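## Task

Acting as the authorized worker named on the attached work order, at that order's power panel, turn OFF the breaker of each circuit on this panel that supplies the order's equipment. You have no pen. Touching or flipping any other breaker is a failure, even if it is flipped back. Padlocks from the shelf must finish unlocked (open) on the shelf, not resting on other padlocks. The order, WO-937605 dated 10/19/2026, asks to switch off all feeds of cabinet D135 at panel RPP-D1A, meaning every circuit on this panel that supplies it. Scope is ESP-07 steps 1 to 3 (identify and de-energize); no lock is to be applied, and the shelf padlocks do not belong to this order. Authorized employee: J. OKORO. Use only the pages: procedure (page 2), panel schedule (page 3, where a feed is written as cabinet number, dash, feed), panel data (page 4), and the remainder of page 1. The work area is the aisle in front of the panel, from the shelf top below the breakers upward. When finished, release everything and move the gripper away.

## Robot and tools

Robot: one simulated arm with a two-finger parallel gripper. The fingers point along the gripper's own +z axis and close and open along its y axis. The reported hand position is the spot between the finger pads, roughly 1 cm behind the tips.

Frames. Result lines give end_effector_position (metres) and end_effector_quat_wxyz in the scene frame: origin on the table top right below the arm base, +z up, +y to the left when facing along +x. The base may be slightly tilted, and the printed position can be off, more so at long reach. Motion commands, however, are written in the gripper's own axes, not the scene frame.

The command row. Every moving argument is a single list of 7 numbers (one arm only): dx, dy, dz, rx, ry, rz, opening, each in [-1, 1]. The first six are an offset, not a pose: they say where the gripper should go relative to its pose in the most recent result that showed it (before any such result in a scene, and for the second or later call inside one reply, relative to where the robot is when the action starts). Scale: 1.0 equals 0.6 m for dx, dy, dz and 180 degrees for rotation; rx, ry, rz form one rotation vector. Opening is absolute, not an offset: +1 fully open (0.094 m), -1 closed. All-zero offsets are not a pause; they pull the gripper back to the reference pose.

Tools.
- execute_actions: argument actions is a list with at most one item, or empty. Empty list: just returns the current state (LOOK). An item with rows (1 to 15 rows of 7 numbers) and optional steps (1 to 15, default 15) runs one action at 30 steps per second; each row lasts one step, the last row repeats if rows are fewer than steps, and every row is measured from the same reference pose, not from the prior row. An item with only steps (up to 300) is a wait counted from the previous result, including your reply time. Optional pictures (true/false) controls whether camera images come back. A refused call sends nothing.
- move: target is one 7-number row as above; speed in m/s from 0.002 to 0.5 (default 0.25), turning capped at twice that in rad/s. It drives a straight path lasting 0.5 to 10 s; beyond 10 s it stops short. The opening is applied at the start. It does not avoid obstacles, the hand lags and may overshoot speed, especially with a nearly straight arm. Its result adds a move: line with the ending (done, off_target, moving, held, fault) and any limits (paced = the sent pose was clipped; held = a check blocked some steps, after which motion can jump fast), plus the distance from target.
- wait: seconds from 0 to 10; sends nothing new.
- zoom_image: camera is cam_high (672x504), cam_low (672x504) or cam_wrist (504x504); region [x0, y0, x1, y1] in pixels from the top-left, at most 504 by 504. Gives a closer look at the latest image, useful for reading labels and breaker positions.
- show_instructions: no arguments; shows the scene's reference pages (the work order pages).
- finished_scene: scene (1 or 2) ends that scene permanently and grades it; its result gives the next task.

Control behaviour. Each step the commanded pose is clipped to 70 mm and 16 degrees from the measured pose, and damped inverse kinematics favours position over orientation. Far targets may need several actions; after an action the arm only continues to the last clipped pose, so read the result and command the remainder. Motions often finish a centimetre or more low; to hold a height, send the corrective offset in the first call of a reply and zeros afterwards, aiming higher if it still sags. A pose unreachable line and HELD marks mean the clearance check (which includes the mounting post) altered or blocked commands. Hand target shows where the controller is currently driving.

Result lines. Joint positions and velocities list waist, shoulder, elbow, wrist pitch, wrist yaw, wrist roll (rad, rad/s), then finger-pad gap (m, m/s). Ranges: waist -2.880 to 2.880, shoulder 0.000 to 3.142, elbow 0.000 to 3.019, wrist pitch -1.693 to 1.571, wrist yaw -1.571 to 1.571, wrist roll -2.094 to 2.094. grip_measured is the finger opening on the command scale; to hold something, command about 0.03 below it. FAULT, MOTOR HOT (85 °C) and OVER-TEMPERATURE FAULT (100 °C, arm goes limp and falls) lines report stops.

Order of work: read the order pages, match the named equipment's feeds in the panel schedule and panel data, locate those breakers on camera, flip only them to OFF, then open the gripper and back away before calling finished_scene.

Avoid: touching or flipping any other breaker, moving padlocks onto each other or off the shelf, knocking anything out of the aisle work area, fast impacts, aiming far past a contact (that presses harder), drops, and holding loads long enough to overheat the motors.

Each tool is called after ">>>" as name(argument=value, ...) on one line, values as JSON.

Reference images:

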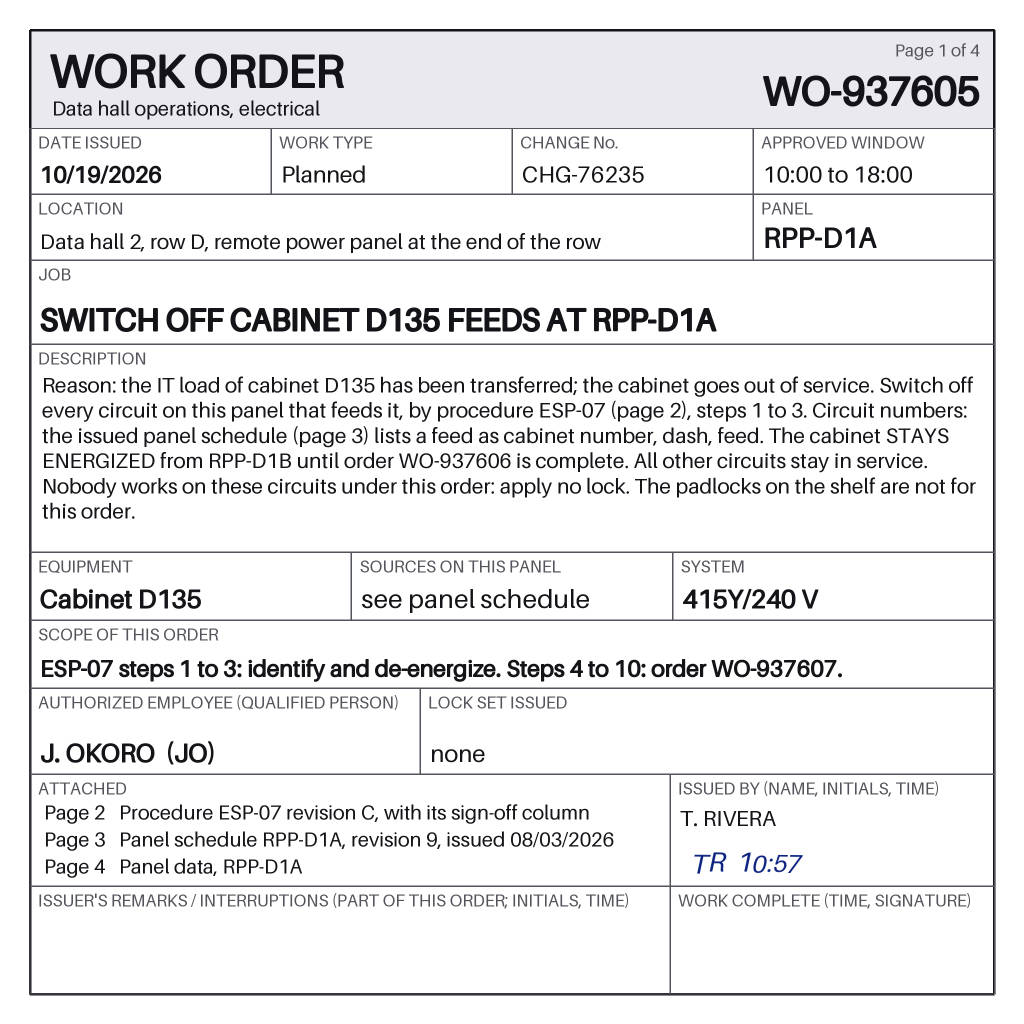

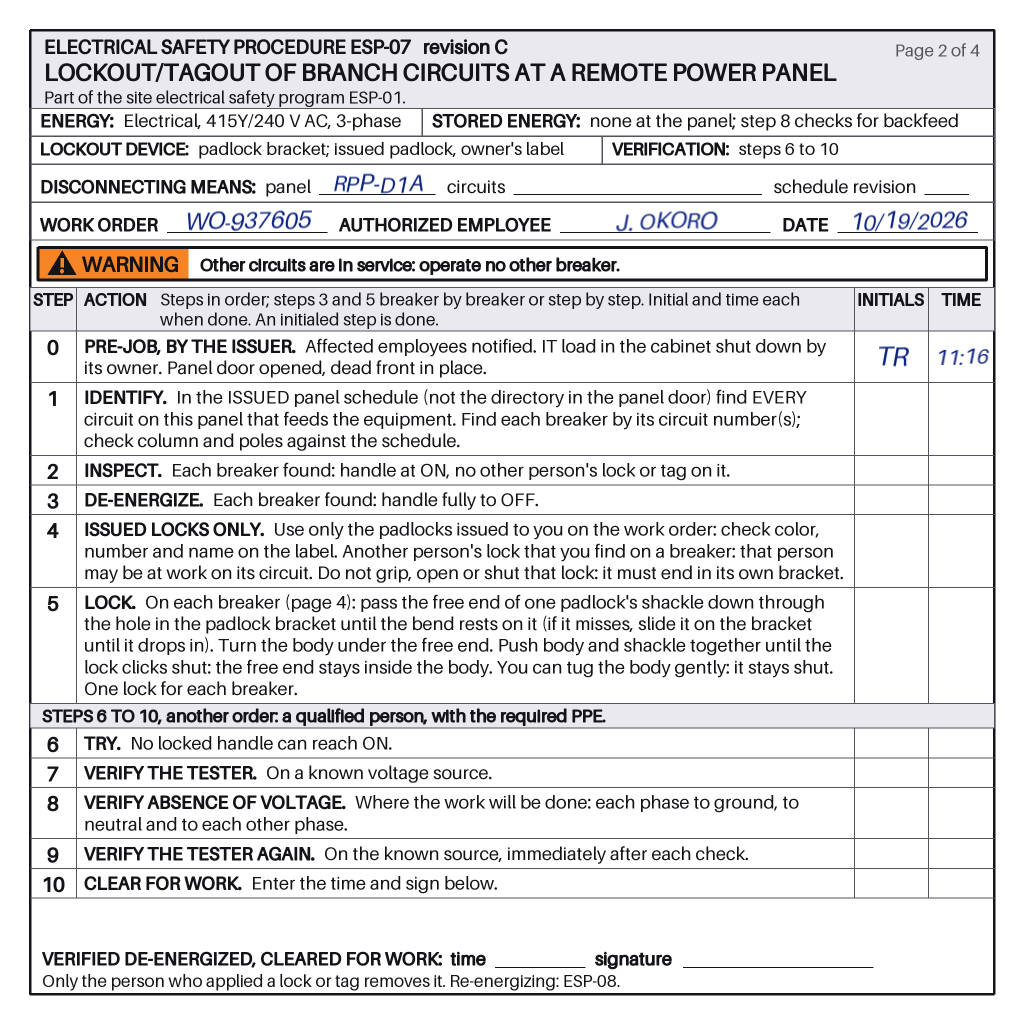

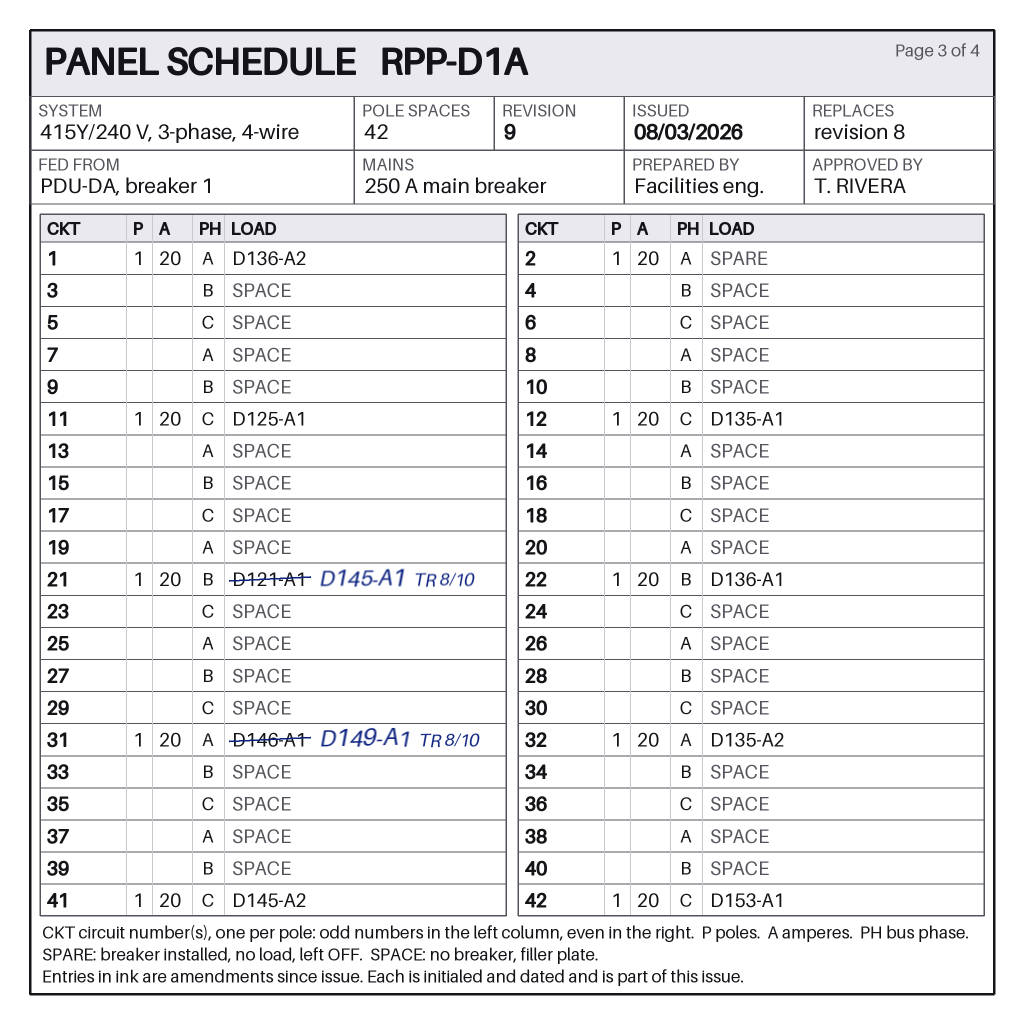

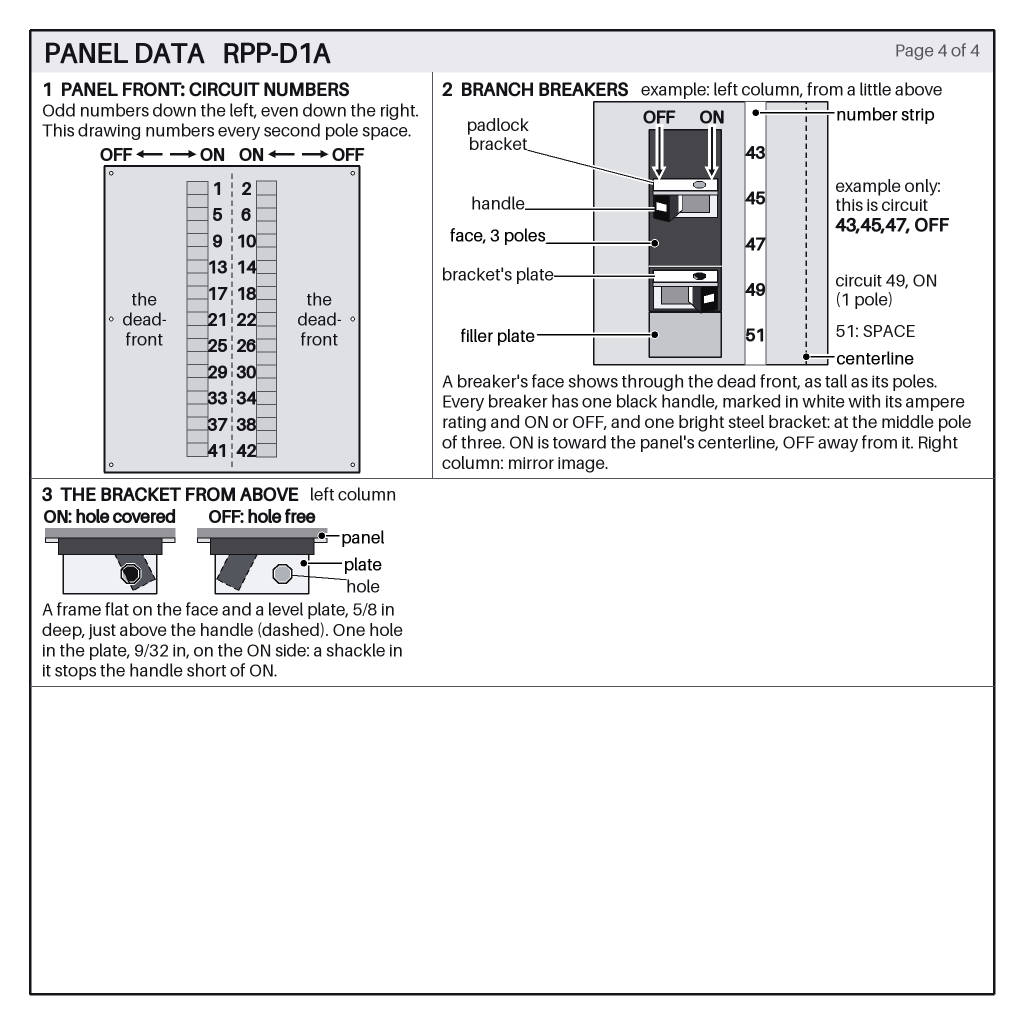

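## Session

>>> execute_actions(actions=[])

Scene clock: 0.00 s of 5400.00 s.
end_effector_position=(+0.6725, +0.2252, +0.2785) grip_measured=+1.000 end_effector_quat_wxyz=(+0.355, -0.221, +0.904, -0.090)
Joint positions: [ 0.009  1.036  1.041  0.003 -0.015  0.013  0.094]
Joint velocities: [ 0.015 -0.015 -0.007 -0.007 -0.051  0.066  0.   ]
Hand target: +0.677, +0.228, +0.278; +0.357, -0.222, +0.903, -0.089

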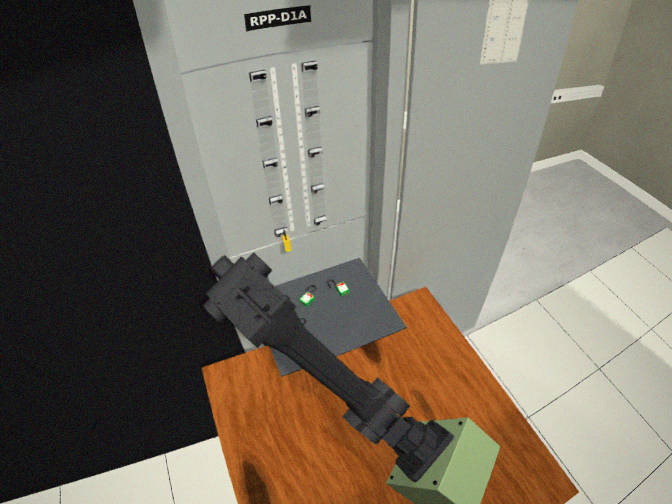

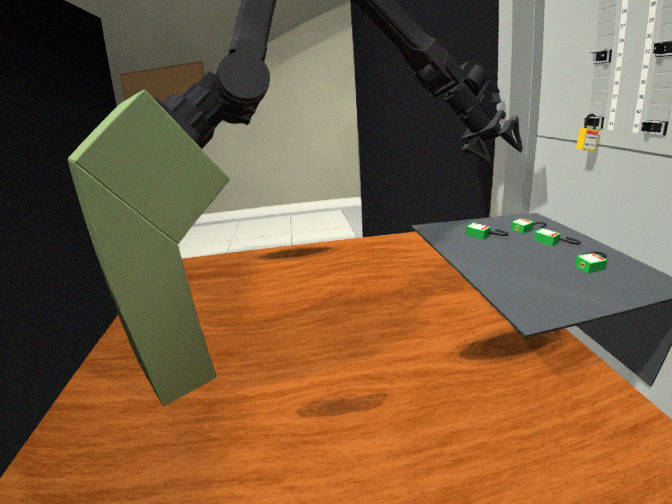

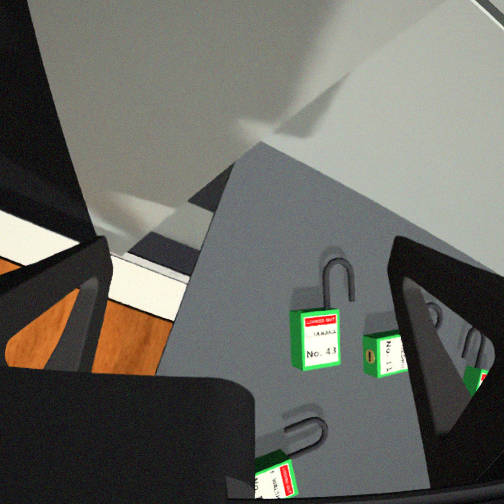

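>>> move(target=[0.1,-0.1,-0.2,0.121,-0.231,0.002,-1])

Scene clock: 3.17 s of 5400.00 s.
end_effector_position=(+0.5737, +0.1519, +0.3557) grip_measured=-0.987 end_effector_quat_wxyz=(+0.689, -0.169, +0.687, -0.158)
Joint positions: [ 0.009  1.105  0.482  1.393  0.326 -0.1    0.001]
Joint velocities: [-0.015 -0.024 -0.027 -0.007 -0.022  0.095 -0.   ]
Hand target: +0.572, +0.147, +0.351; +0.687, -0.173, +0.686, -0.168
Off the commanded pose: 0.009 m, 2 deg.
move: done

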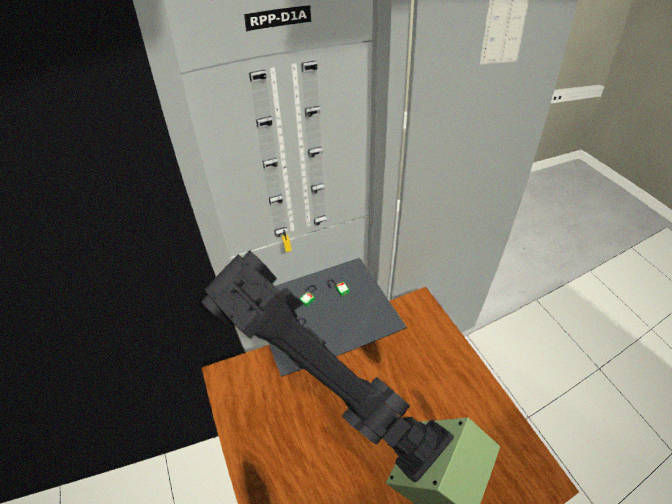

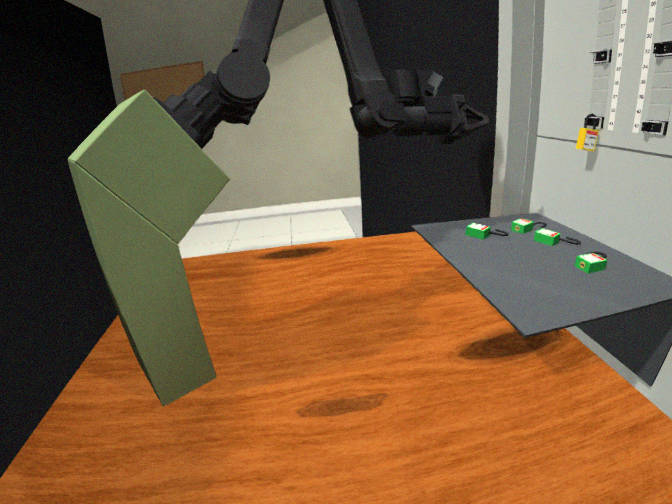

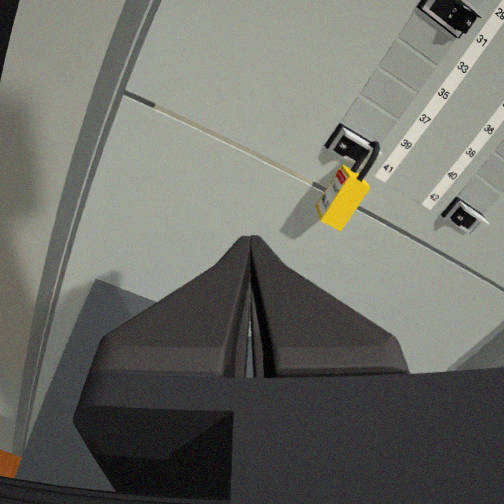

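>>> move(target=[-0.095,-0.328,0.05,0,0,0.15,-1])

Scene clock: 5.50 s of 5400.00 s.
end_effector_position=(+0.5957, +0.0067, +0.4930) grip_measured=-0.987 end_effector_quat_wxyz=(+0.704, -0.008, +0.710, -0.002)
Joint positions: [-0.744  0.992  0.507  1.218 -0.236  0.86   0.001]
Joint velocities: [-0.034  0.005  0.007 -0.002 -0.066  0.022 -0.001]
Hand target: +0.603, +0.006, +0.494; +0.704, -0.005, +0.710, +0.005
Off the commanded pose: 0.012 m, 1 deg.
move: off_target

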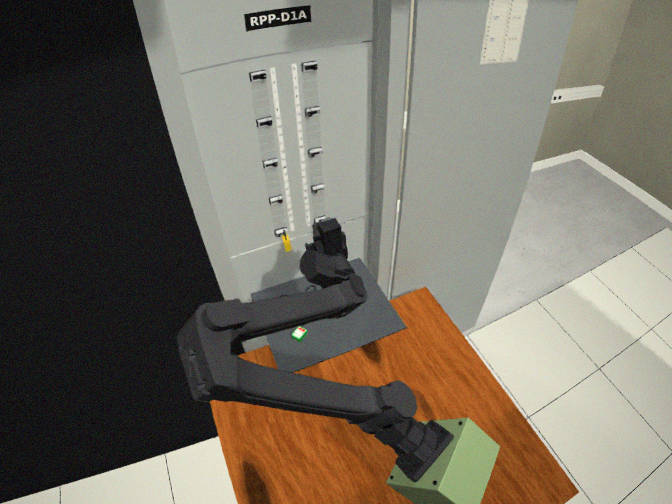

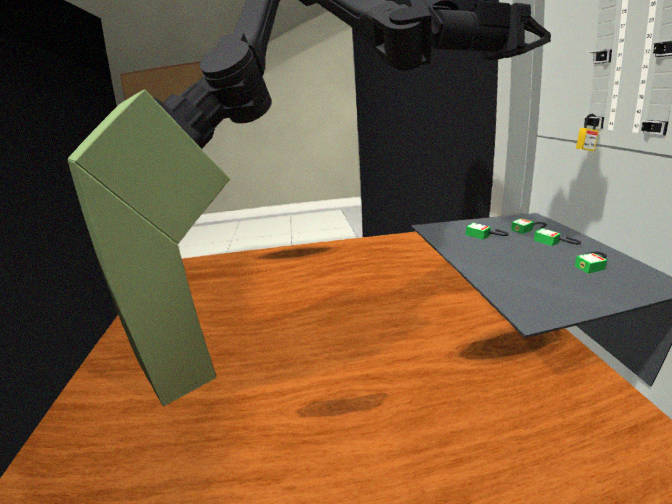

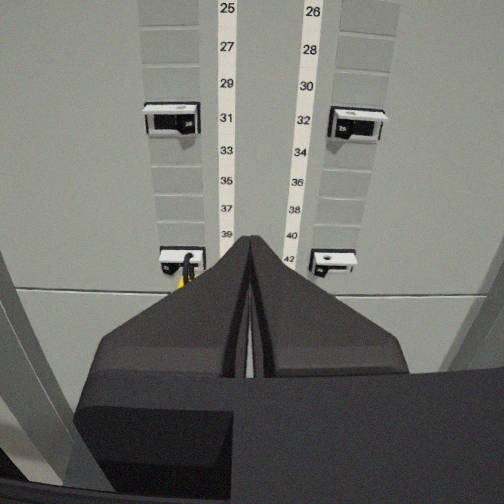

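>>> move(target=[-0.01,-0.07,0.15,0,0,0,-1], speed=0.15)

Scene clock: 7.93 s of 5400.00 s.
end_effector_position=(+0.6790, -0.0288, +0.4972) grip_measured=-0.987 end_effector_quat_wxyz=(+0.704, -0.013, +0.710, -0.003)
Joint positions: [-0.766  1.195  0.756  1.18  -0.255  0.868  0.001]
Joint velocities: [-0.015  0.005 -0.002  0.002  0.007 -0.051  0.   ]
Hand target: +0.686, -0.035, +0.500; +0.704, -0.008, +0.710, -0.002
Off the commanded pose: 0.009 m, 1 deg.
move: done

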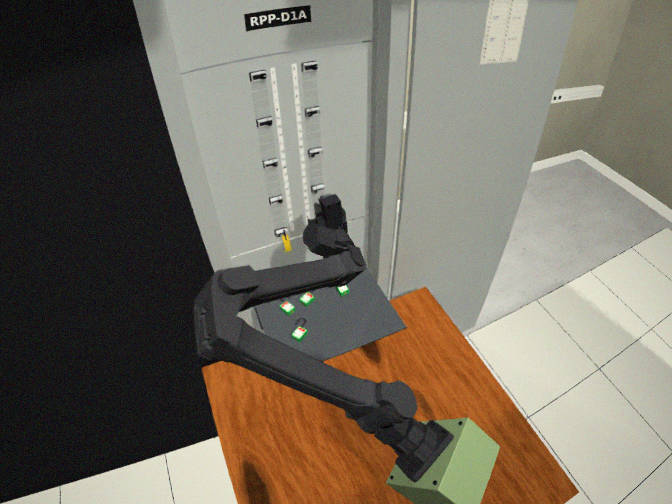

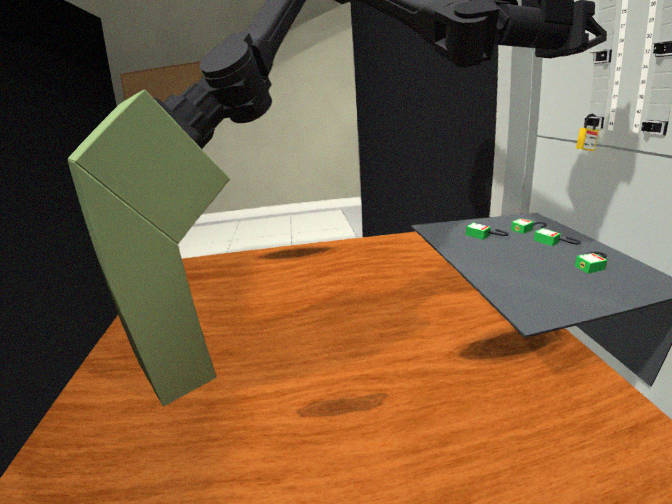

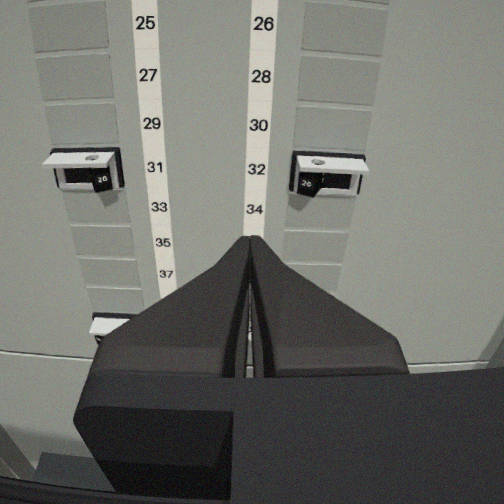

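>>> move(target=[-0.005,-0.005,0.08,0,0,0,-1], speed=0.05)

Scene clock: 9.67 s of 5400.00 s.
end_effector_position=(+0.7163, -0.0322, +0.5084) grip_measured=-0.987 end_effector_quat_wxyz=(+0.708, -0.012, +0.707, -0.005)
Joint positions: [-0.766  1.235  0.869  1.111 -0.245  0.868  0.001]
Joint velocities: [-0.005 -0.005  0.007  0.002  0.007  0.022  0.001]
Hand target: +0.726, -0.031, +0.501; +0.704, -0.013, +0.710, -0.003
Off the commanded pose: 0.014 m, 1 deg.
move: off_target

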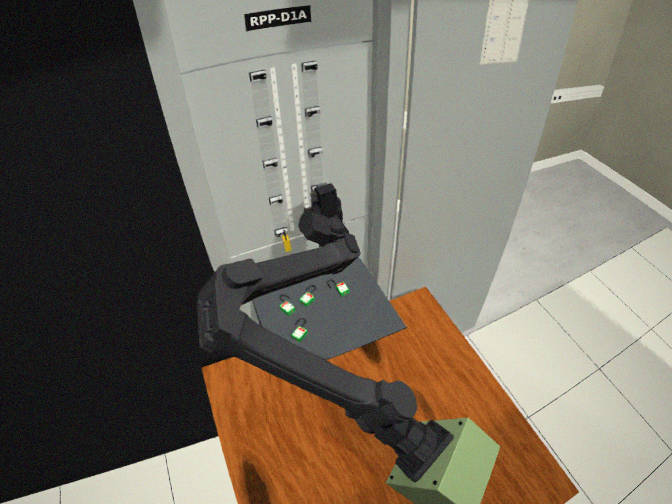

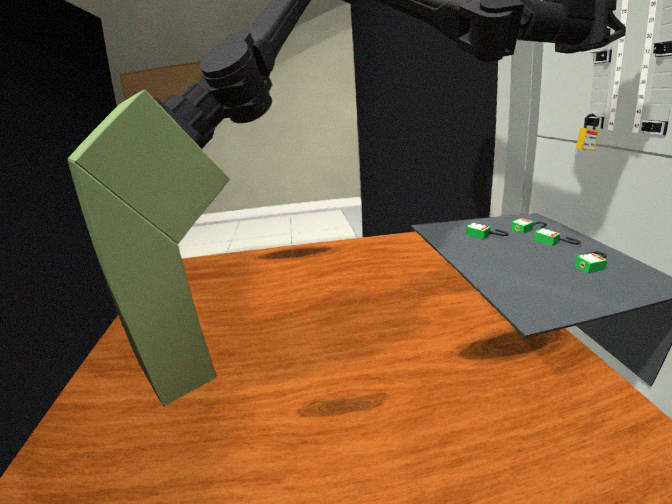

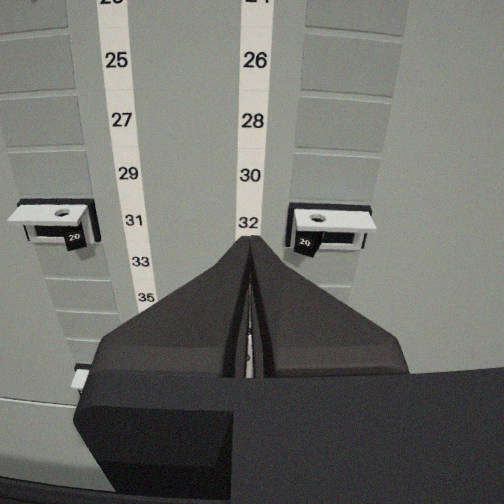

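>>> move(target=[0.045,-0.005,0.04,0,0,0,-1], speed=0.04)

Scene clock: 11.47 s of 5400.00 s.
end_effector_position=(+0.7296, -0.0414, +0.4885) grip_measured=-0.987 end_effector_quat_wxyz=(+0.707, -0.003, +0.707, -0.010)
Joint positions: [-0.729  1.29   0.903  1.111 -0.205  0.844  0.001]
Joint velocities: [-0.015 -0.005 -0.007 -0.022 -0.051 -0.051  0.001]
Hand target: +0.740, -0.036, +0.482; +0.708, -0.012, +0.706, -0.004
Off the commanded pose: 0.014 m, 1 deg.
move: off_target

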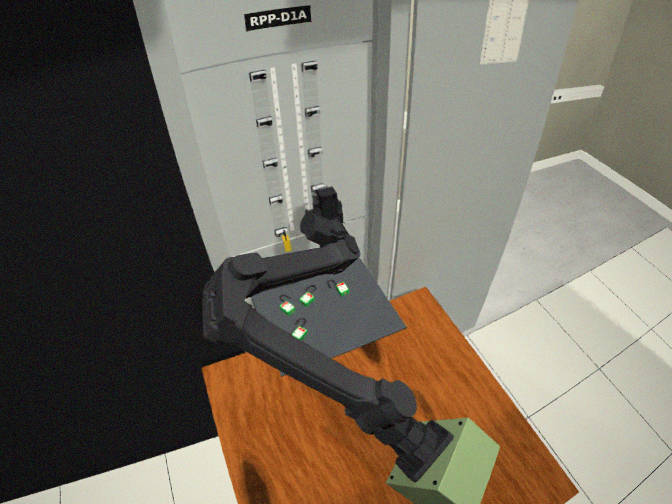

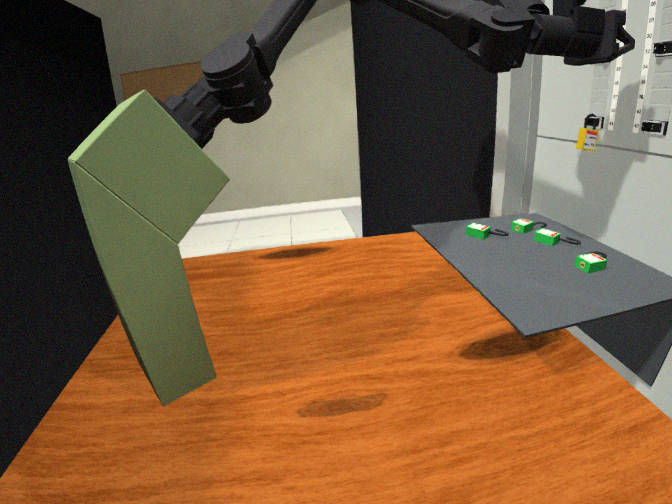

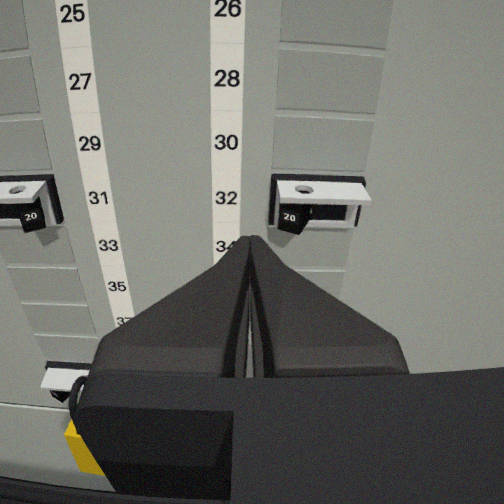

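>>> move(target=[0.01,0.005,0.04,0,0,0,-1], speed=0.03)

Scene clock: 13.13 s of 5400.00 s.
end_effector_position=(+0.7426, -0.0411, +0.4931) grip_measured=-0.987 end_effector_quat_wxyz=(+0.712, -0.002, +0.702, -0.012)
Joint positions: [-0.725  1.301  0.942  1.086 -0.189  0.842  0.001]
Joint velocities: [-0.005 -0.005 -0.017 -0.007 -0.037  0.037 -0.   ]
Hand target: +0.753, -0.039, +0.483; +0.708, -0.003, +0.707, -0.009
Off the commanded pose: 0.016 m, 1 deg.
move: off_target

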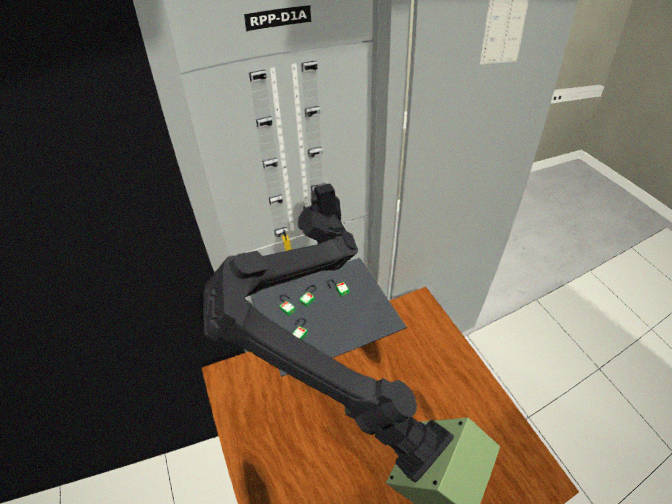

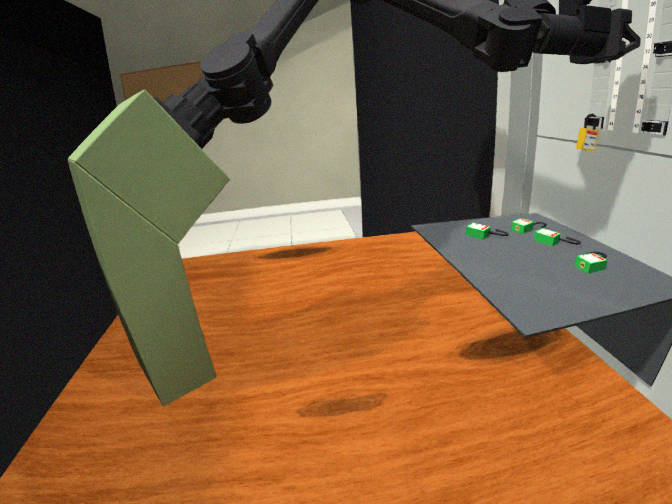

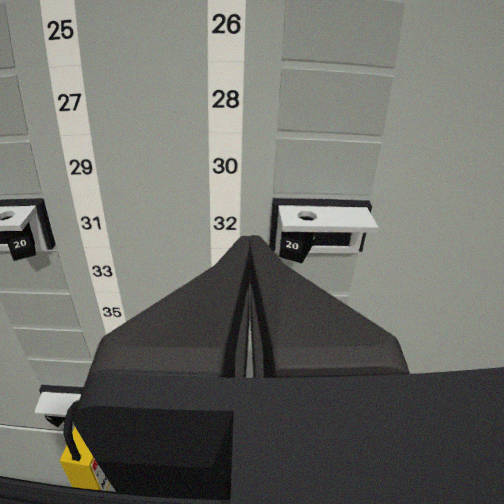

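Rising as it advances; go lower and further.

>>> move(target=[0.035,0.0,0.04,0,0,0,-1], speed=0.03)

Scene clock: 14.83 s of 5400.00 s.
end_effector_position=(+0.7561, -0.0449, +0.4835) grip_measured=-0.987 end_effector_quat_wxyz=(+0.715, +0.001, +0.699, -0.014)
Joint positions: [-0.702  1.341  0.981  1.086 -0.159  0.827  0.001]
Joint velocities: [ 0.005  0.005  0.017  0.012  0.007 -0.081  0.   ]
Hand target: +0.766, -0.042, +0.473; +0.712, -0.002, +0.702, -0.012
Off the commanded pose: 0.016 m, 1 deg.
move: off_target

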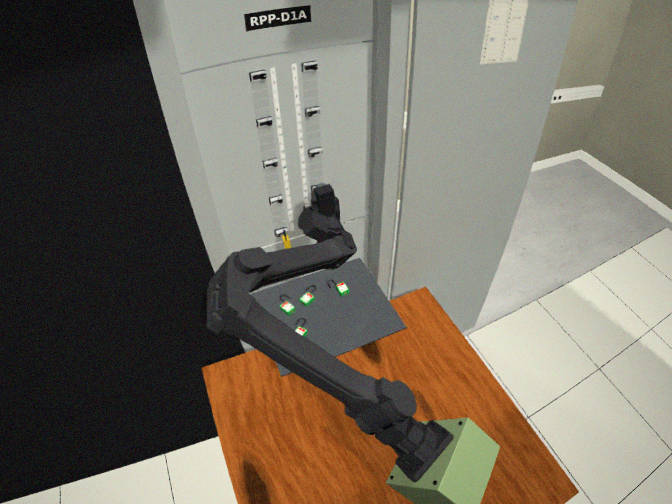

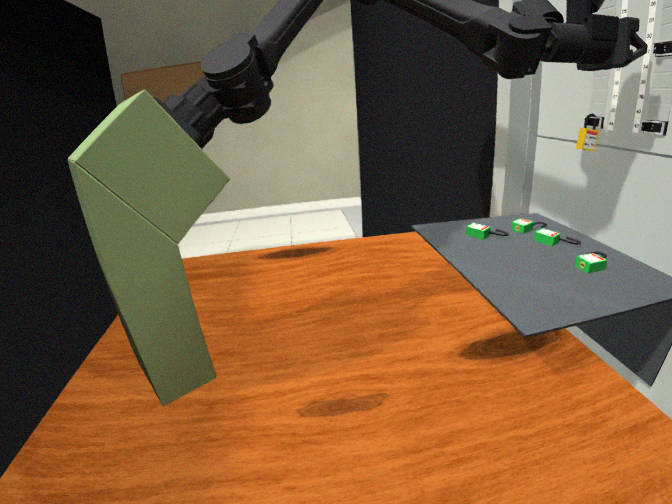

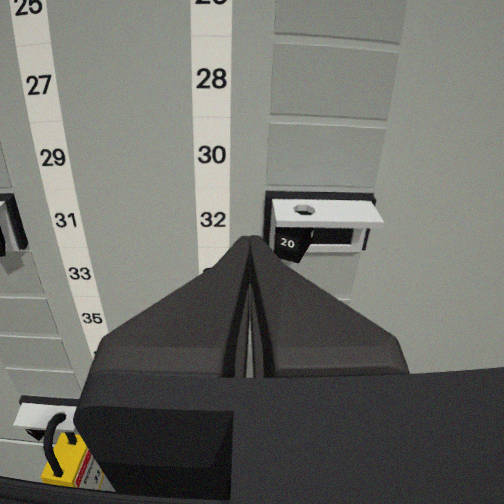

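>>> move(target=[0.035,0.01,0.035,0,0,0,-1], speed=0.03)

Scene clock: 18.50 s of 5400.00 s.
end_effector_position=(+0.7669, -0.0424, +0.4753) grip_measured=-0.987 end_effector_quat_wxyz=(+0.720, +0.003, +0.694, -0.016)
Joint positions: [-0.673  1.365  1.01   1.083 -0.125  0.809  0.001]
Joint velocities: [ 0.015  0.005 -0.012 -0.022  0.051  0.007 -0.001]
Hand target: +0.777, -0.040, +0.463; +0.716, +0.001, +0.698, -0.014
Off the commanded pose: 0.017 m, 1 deg.
move: off_target

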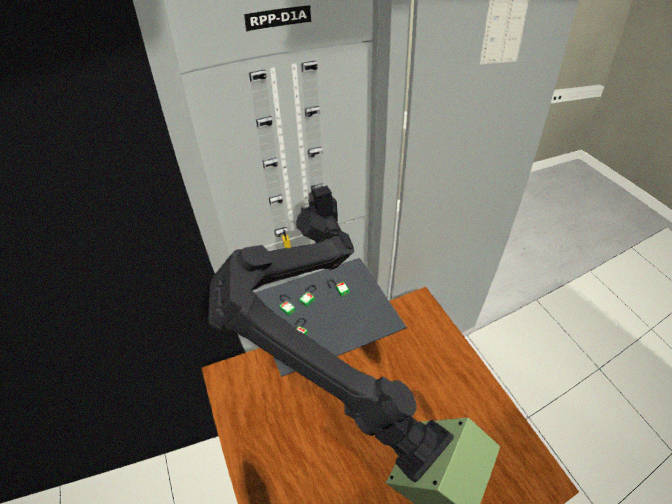

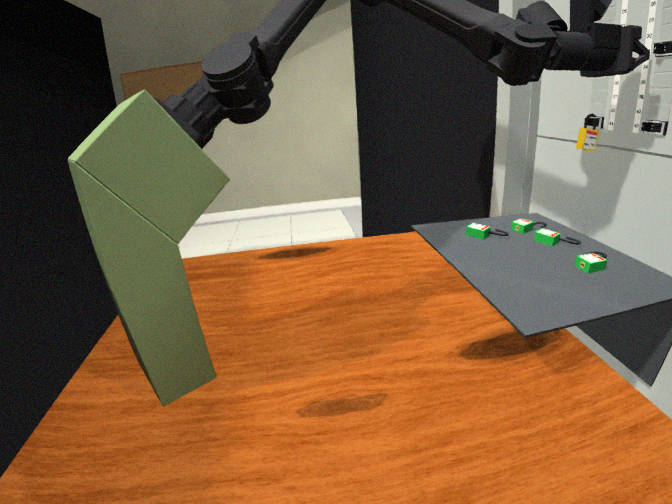

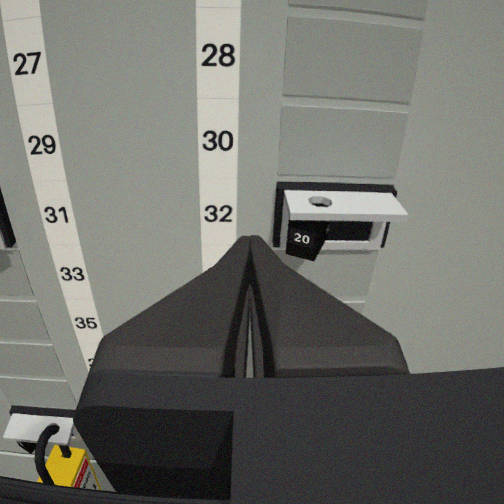

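Try the sideways push.

>>> move(target=[0.02,-0.07,0.017,0,0,0,-1], speed=0.03)

Scene clock: 21.53 s of 5400.00 s.
end_effector_position=(+0.7689, -0.0801, +0.4589) grip_measured=-0.987 end_effector_quat_wxyz=(+0.714, +0.007, +0.700, -0.022)
Joint positions: [-0.704  1.454  1.039  1.124 -0.152  0.822  0.001]
Joint velocities: [ 0.005 -0.005 -0.002 -0.022 -0.007 -0.051 -0.   ]
Hand target: +0.776, -0.085, +0.465; +0.720, +0.003, +0.694, -0.016
Off the commanded pose: 0.010 m, 1 deg.
move: done

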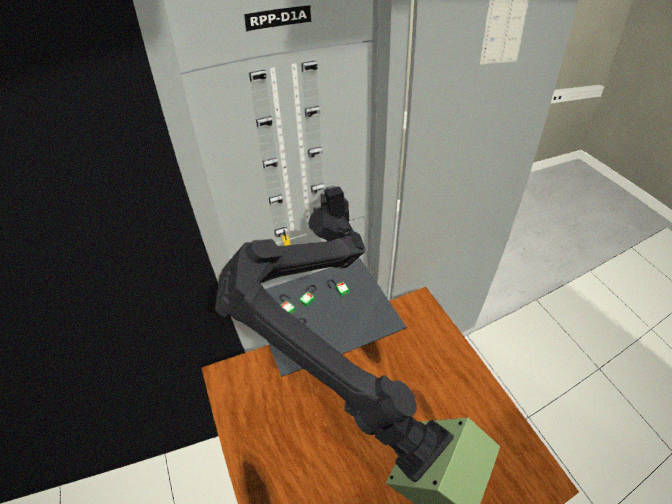

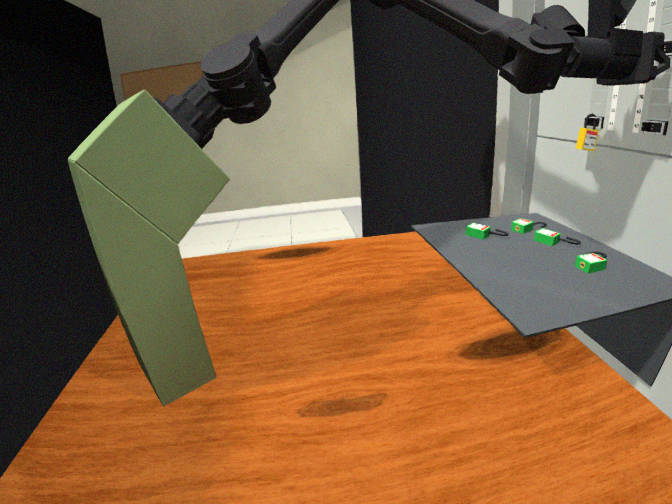

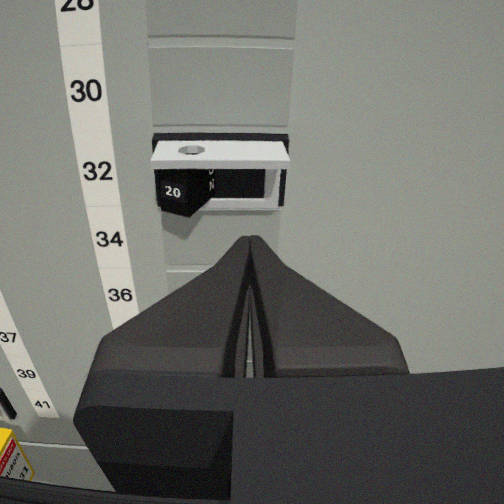

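>>> move(target=[0.0,0.065,0.012,0,0,0,-1], speed=0.05)

>>> move(target=[-0.025,0,0.01,0,0,0,-1], speed=0.03)

Scene clock: 23.20 s of 5400.00 s.
end_effector_position=(+0.7756, -0.0513, +0.4645) grip_measured=-0.987 end_effector_quat_wxyz=(+0.718, +0.009, +0.696, -0.024)
Joint positions: [-0.662  1.398  1.039  1.068 -0.108  0.797  0.001]
Joint velocities: [-0.015  0.005  0.022  0.002 -0.051 -0.081  0.001]
Hand target: +0.778, -0.042, +0.458; +0.714, +0.006, +0.700, -0.022
Off the commanded pose: 0.012 m, 1 deg.
move: off_target

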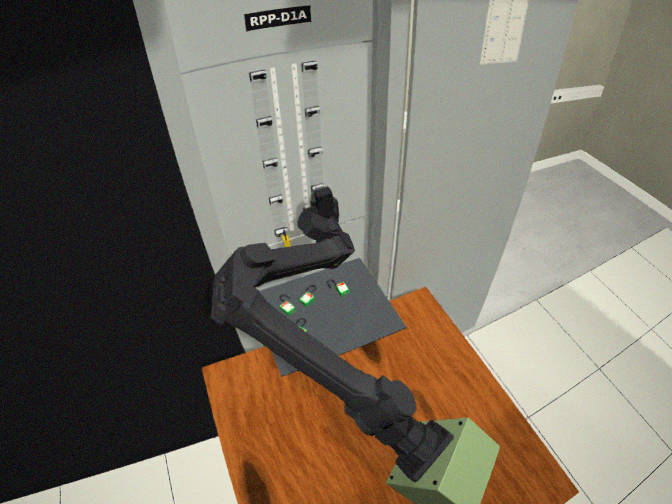

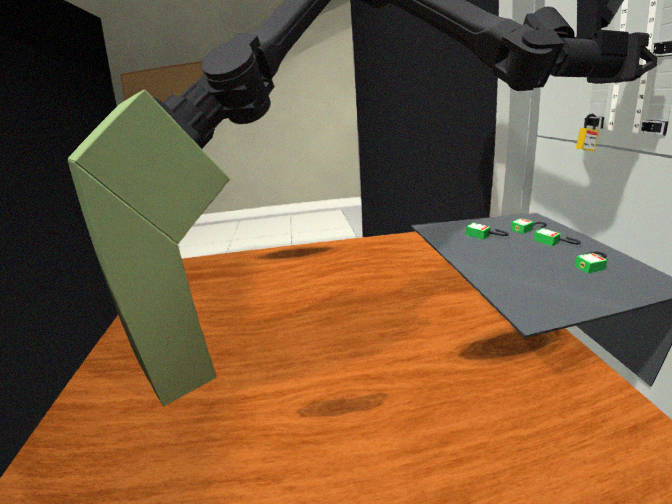

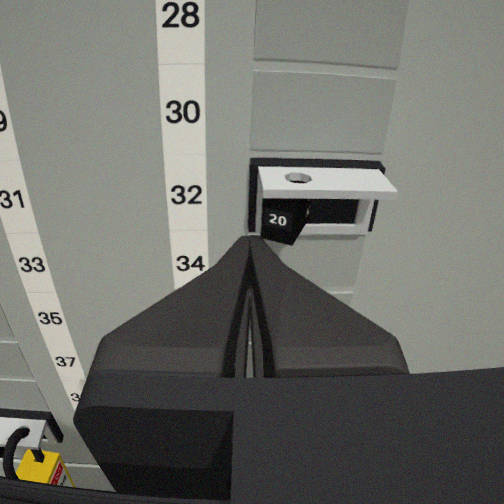

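Scene clock: 24.00 s of 5400.00 s.
end_effector_position=(+0.7749, -0.0559, +0.4651) grip_measured=-0.987 end_effector_quat_wxyz=(+0.712, +0.011, +0.702, -0.028)
Joint positions: [-0.673  1.394  1.039  1.047 -0.121  0.797  0.001]
Joint velocities: [-0.005  0.015 -0.007 -0.012  0.081 -0.081 -0.   ]
Hand target: +0.781, -0.051, +0.480; +0.718, +0.009, +0.696, -0.024
Off the commanded pose: 0.016 m, 1 deg.
move: off_target

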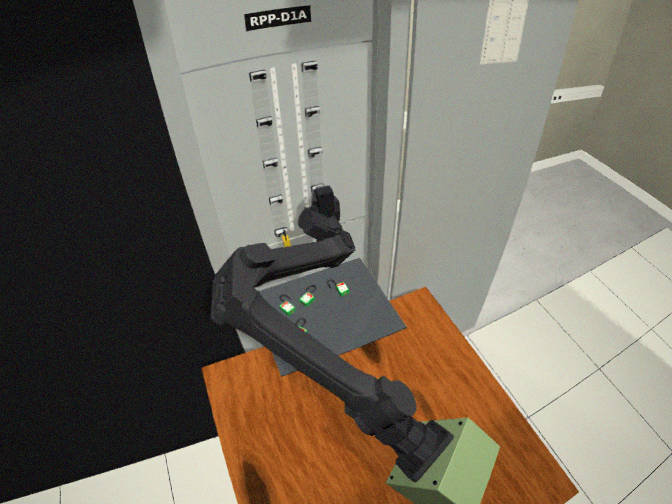

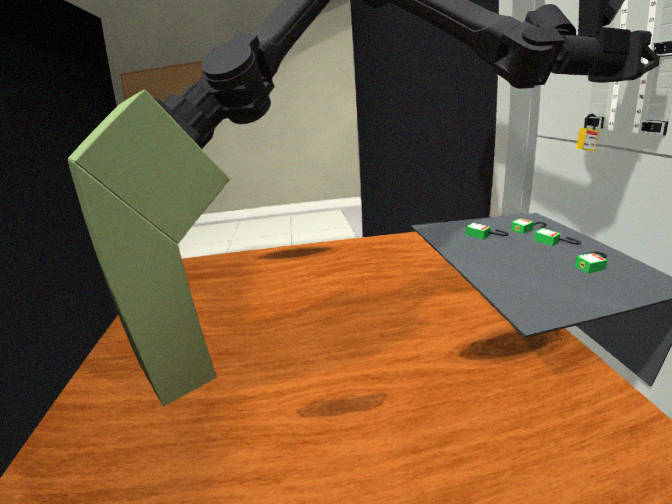

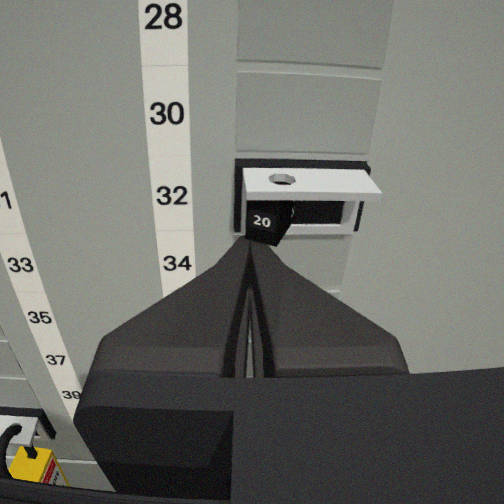

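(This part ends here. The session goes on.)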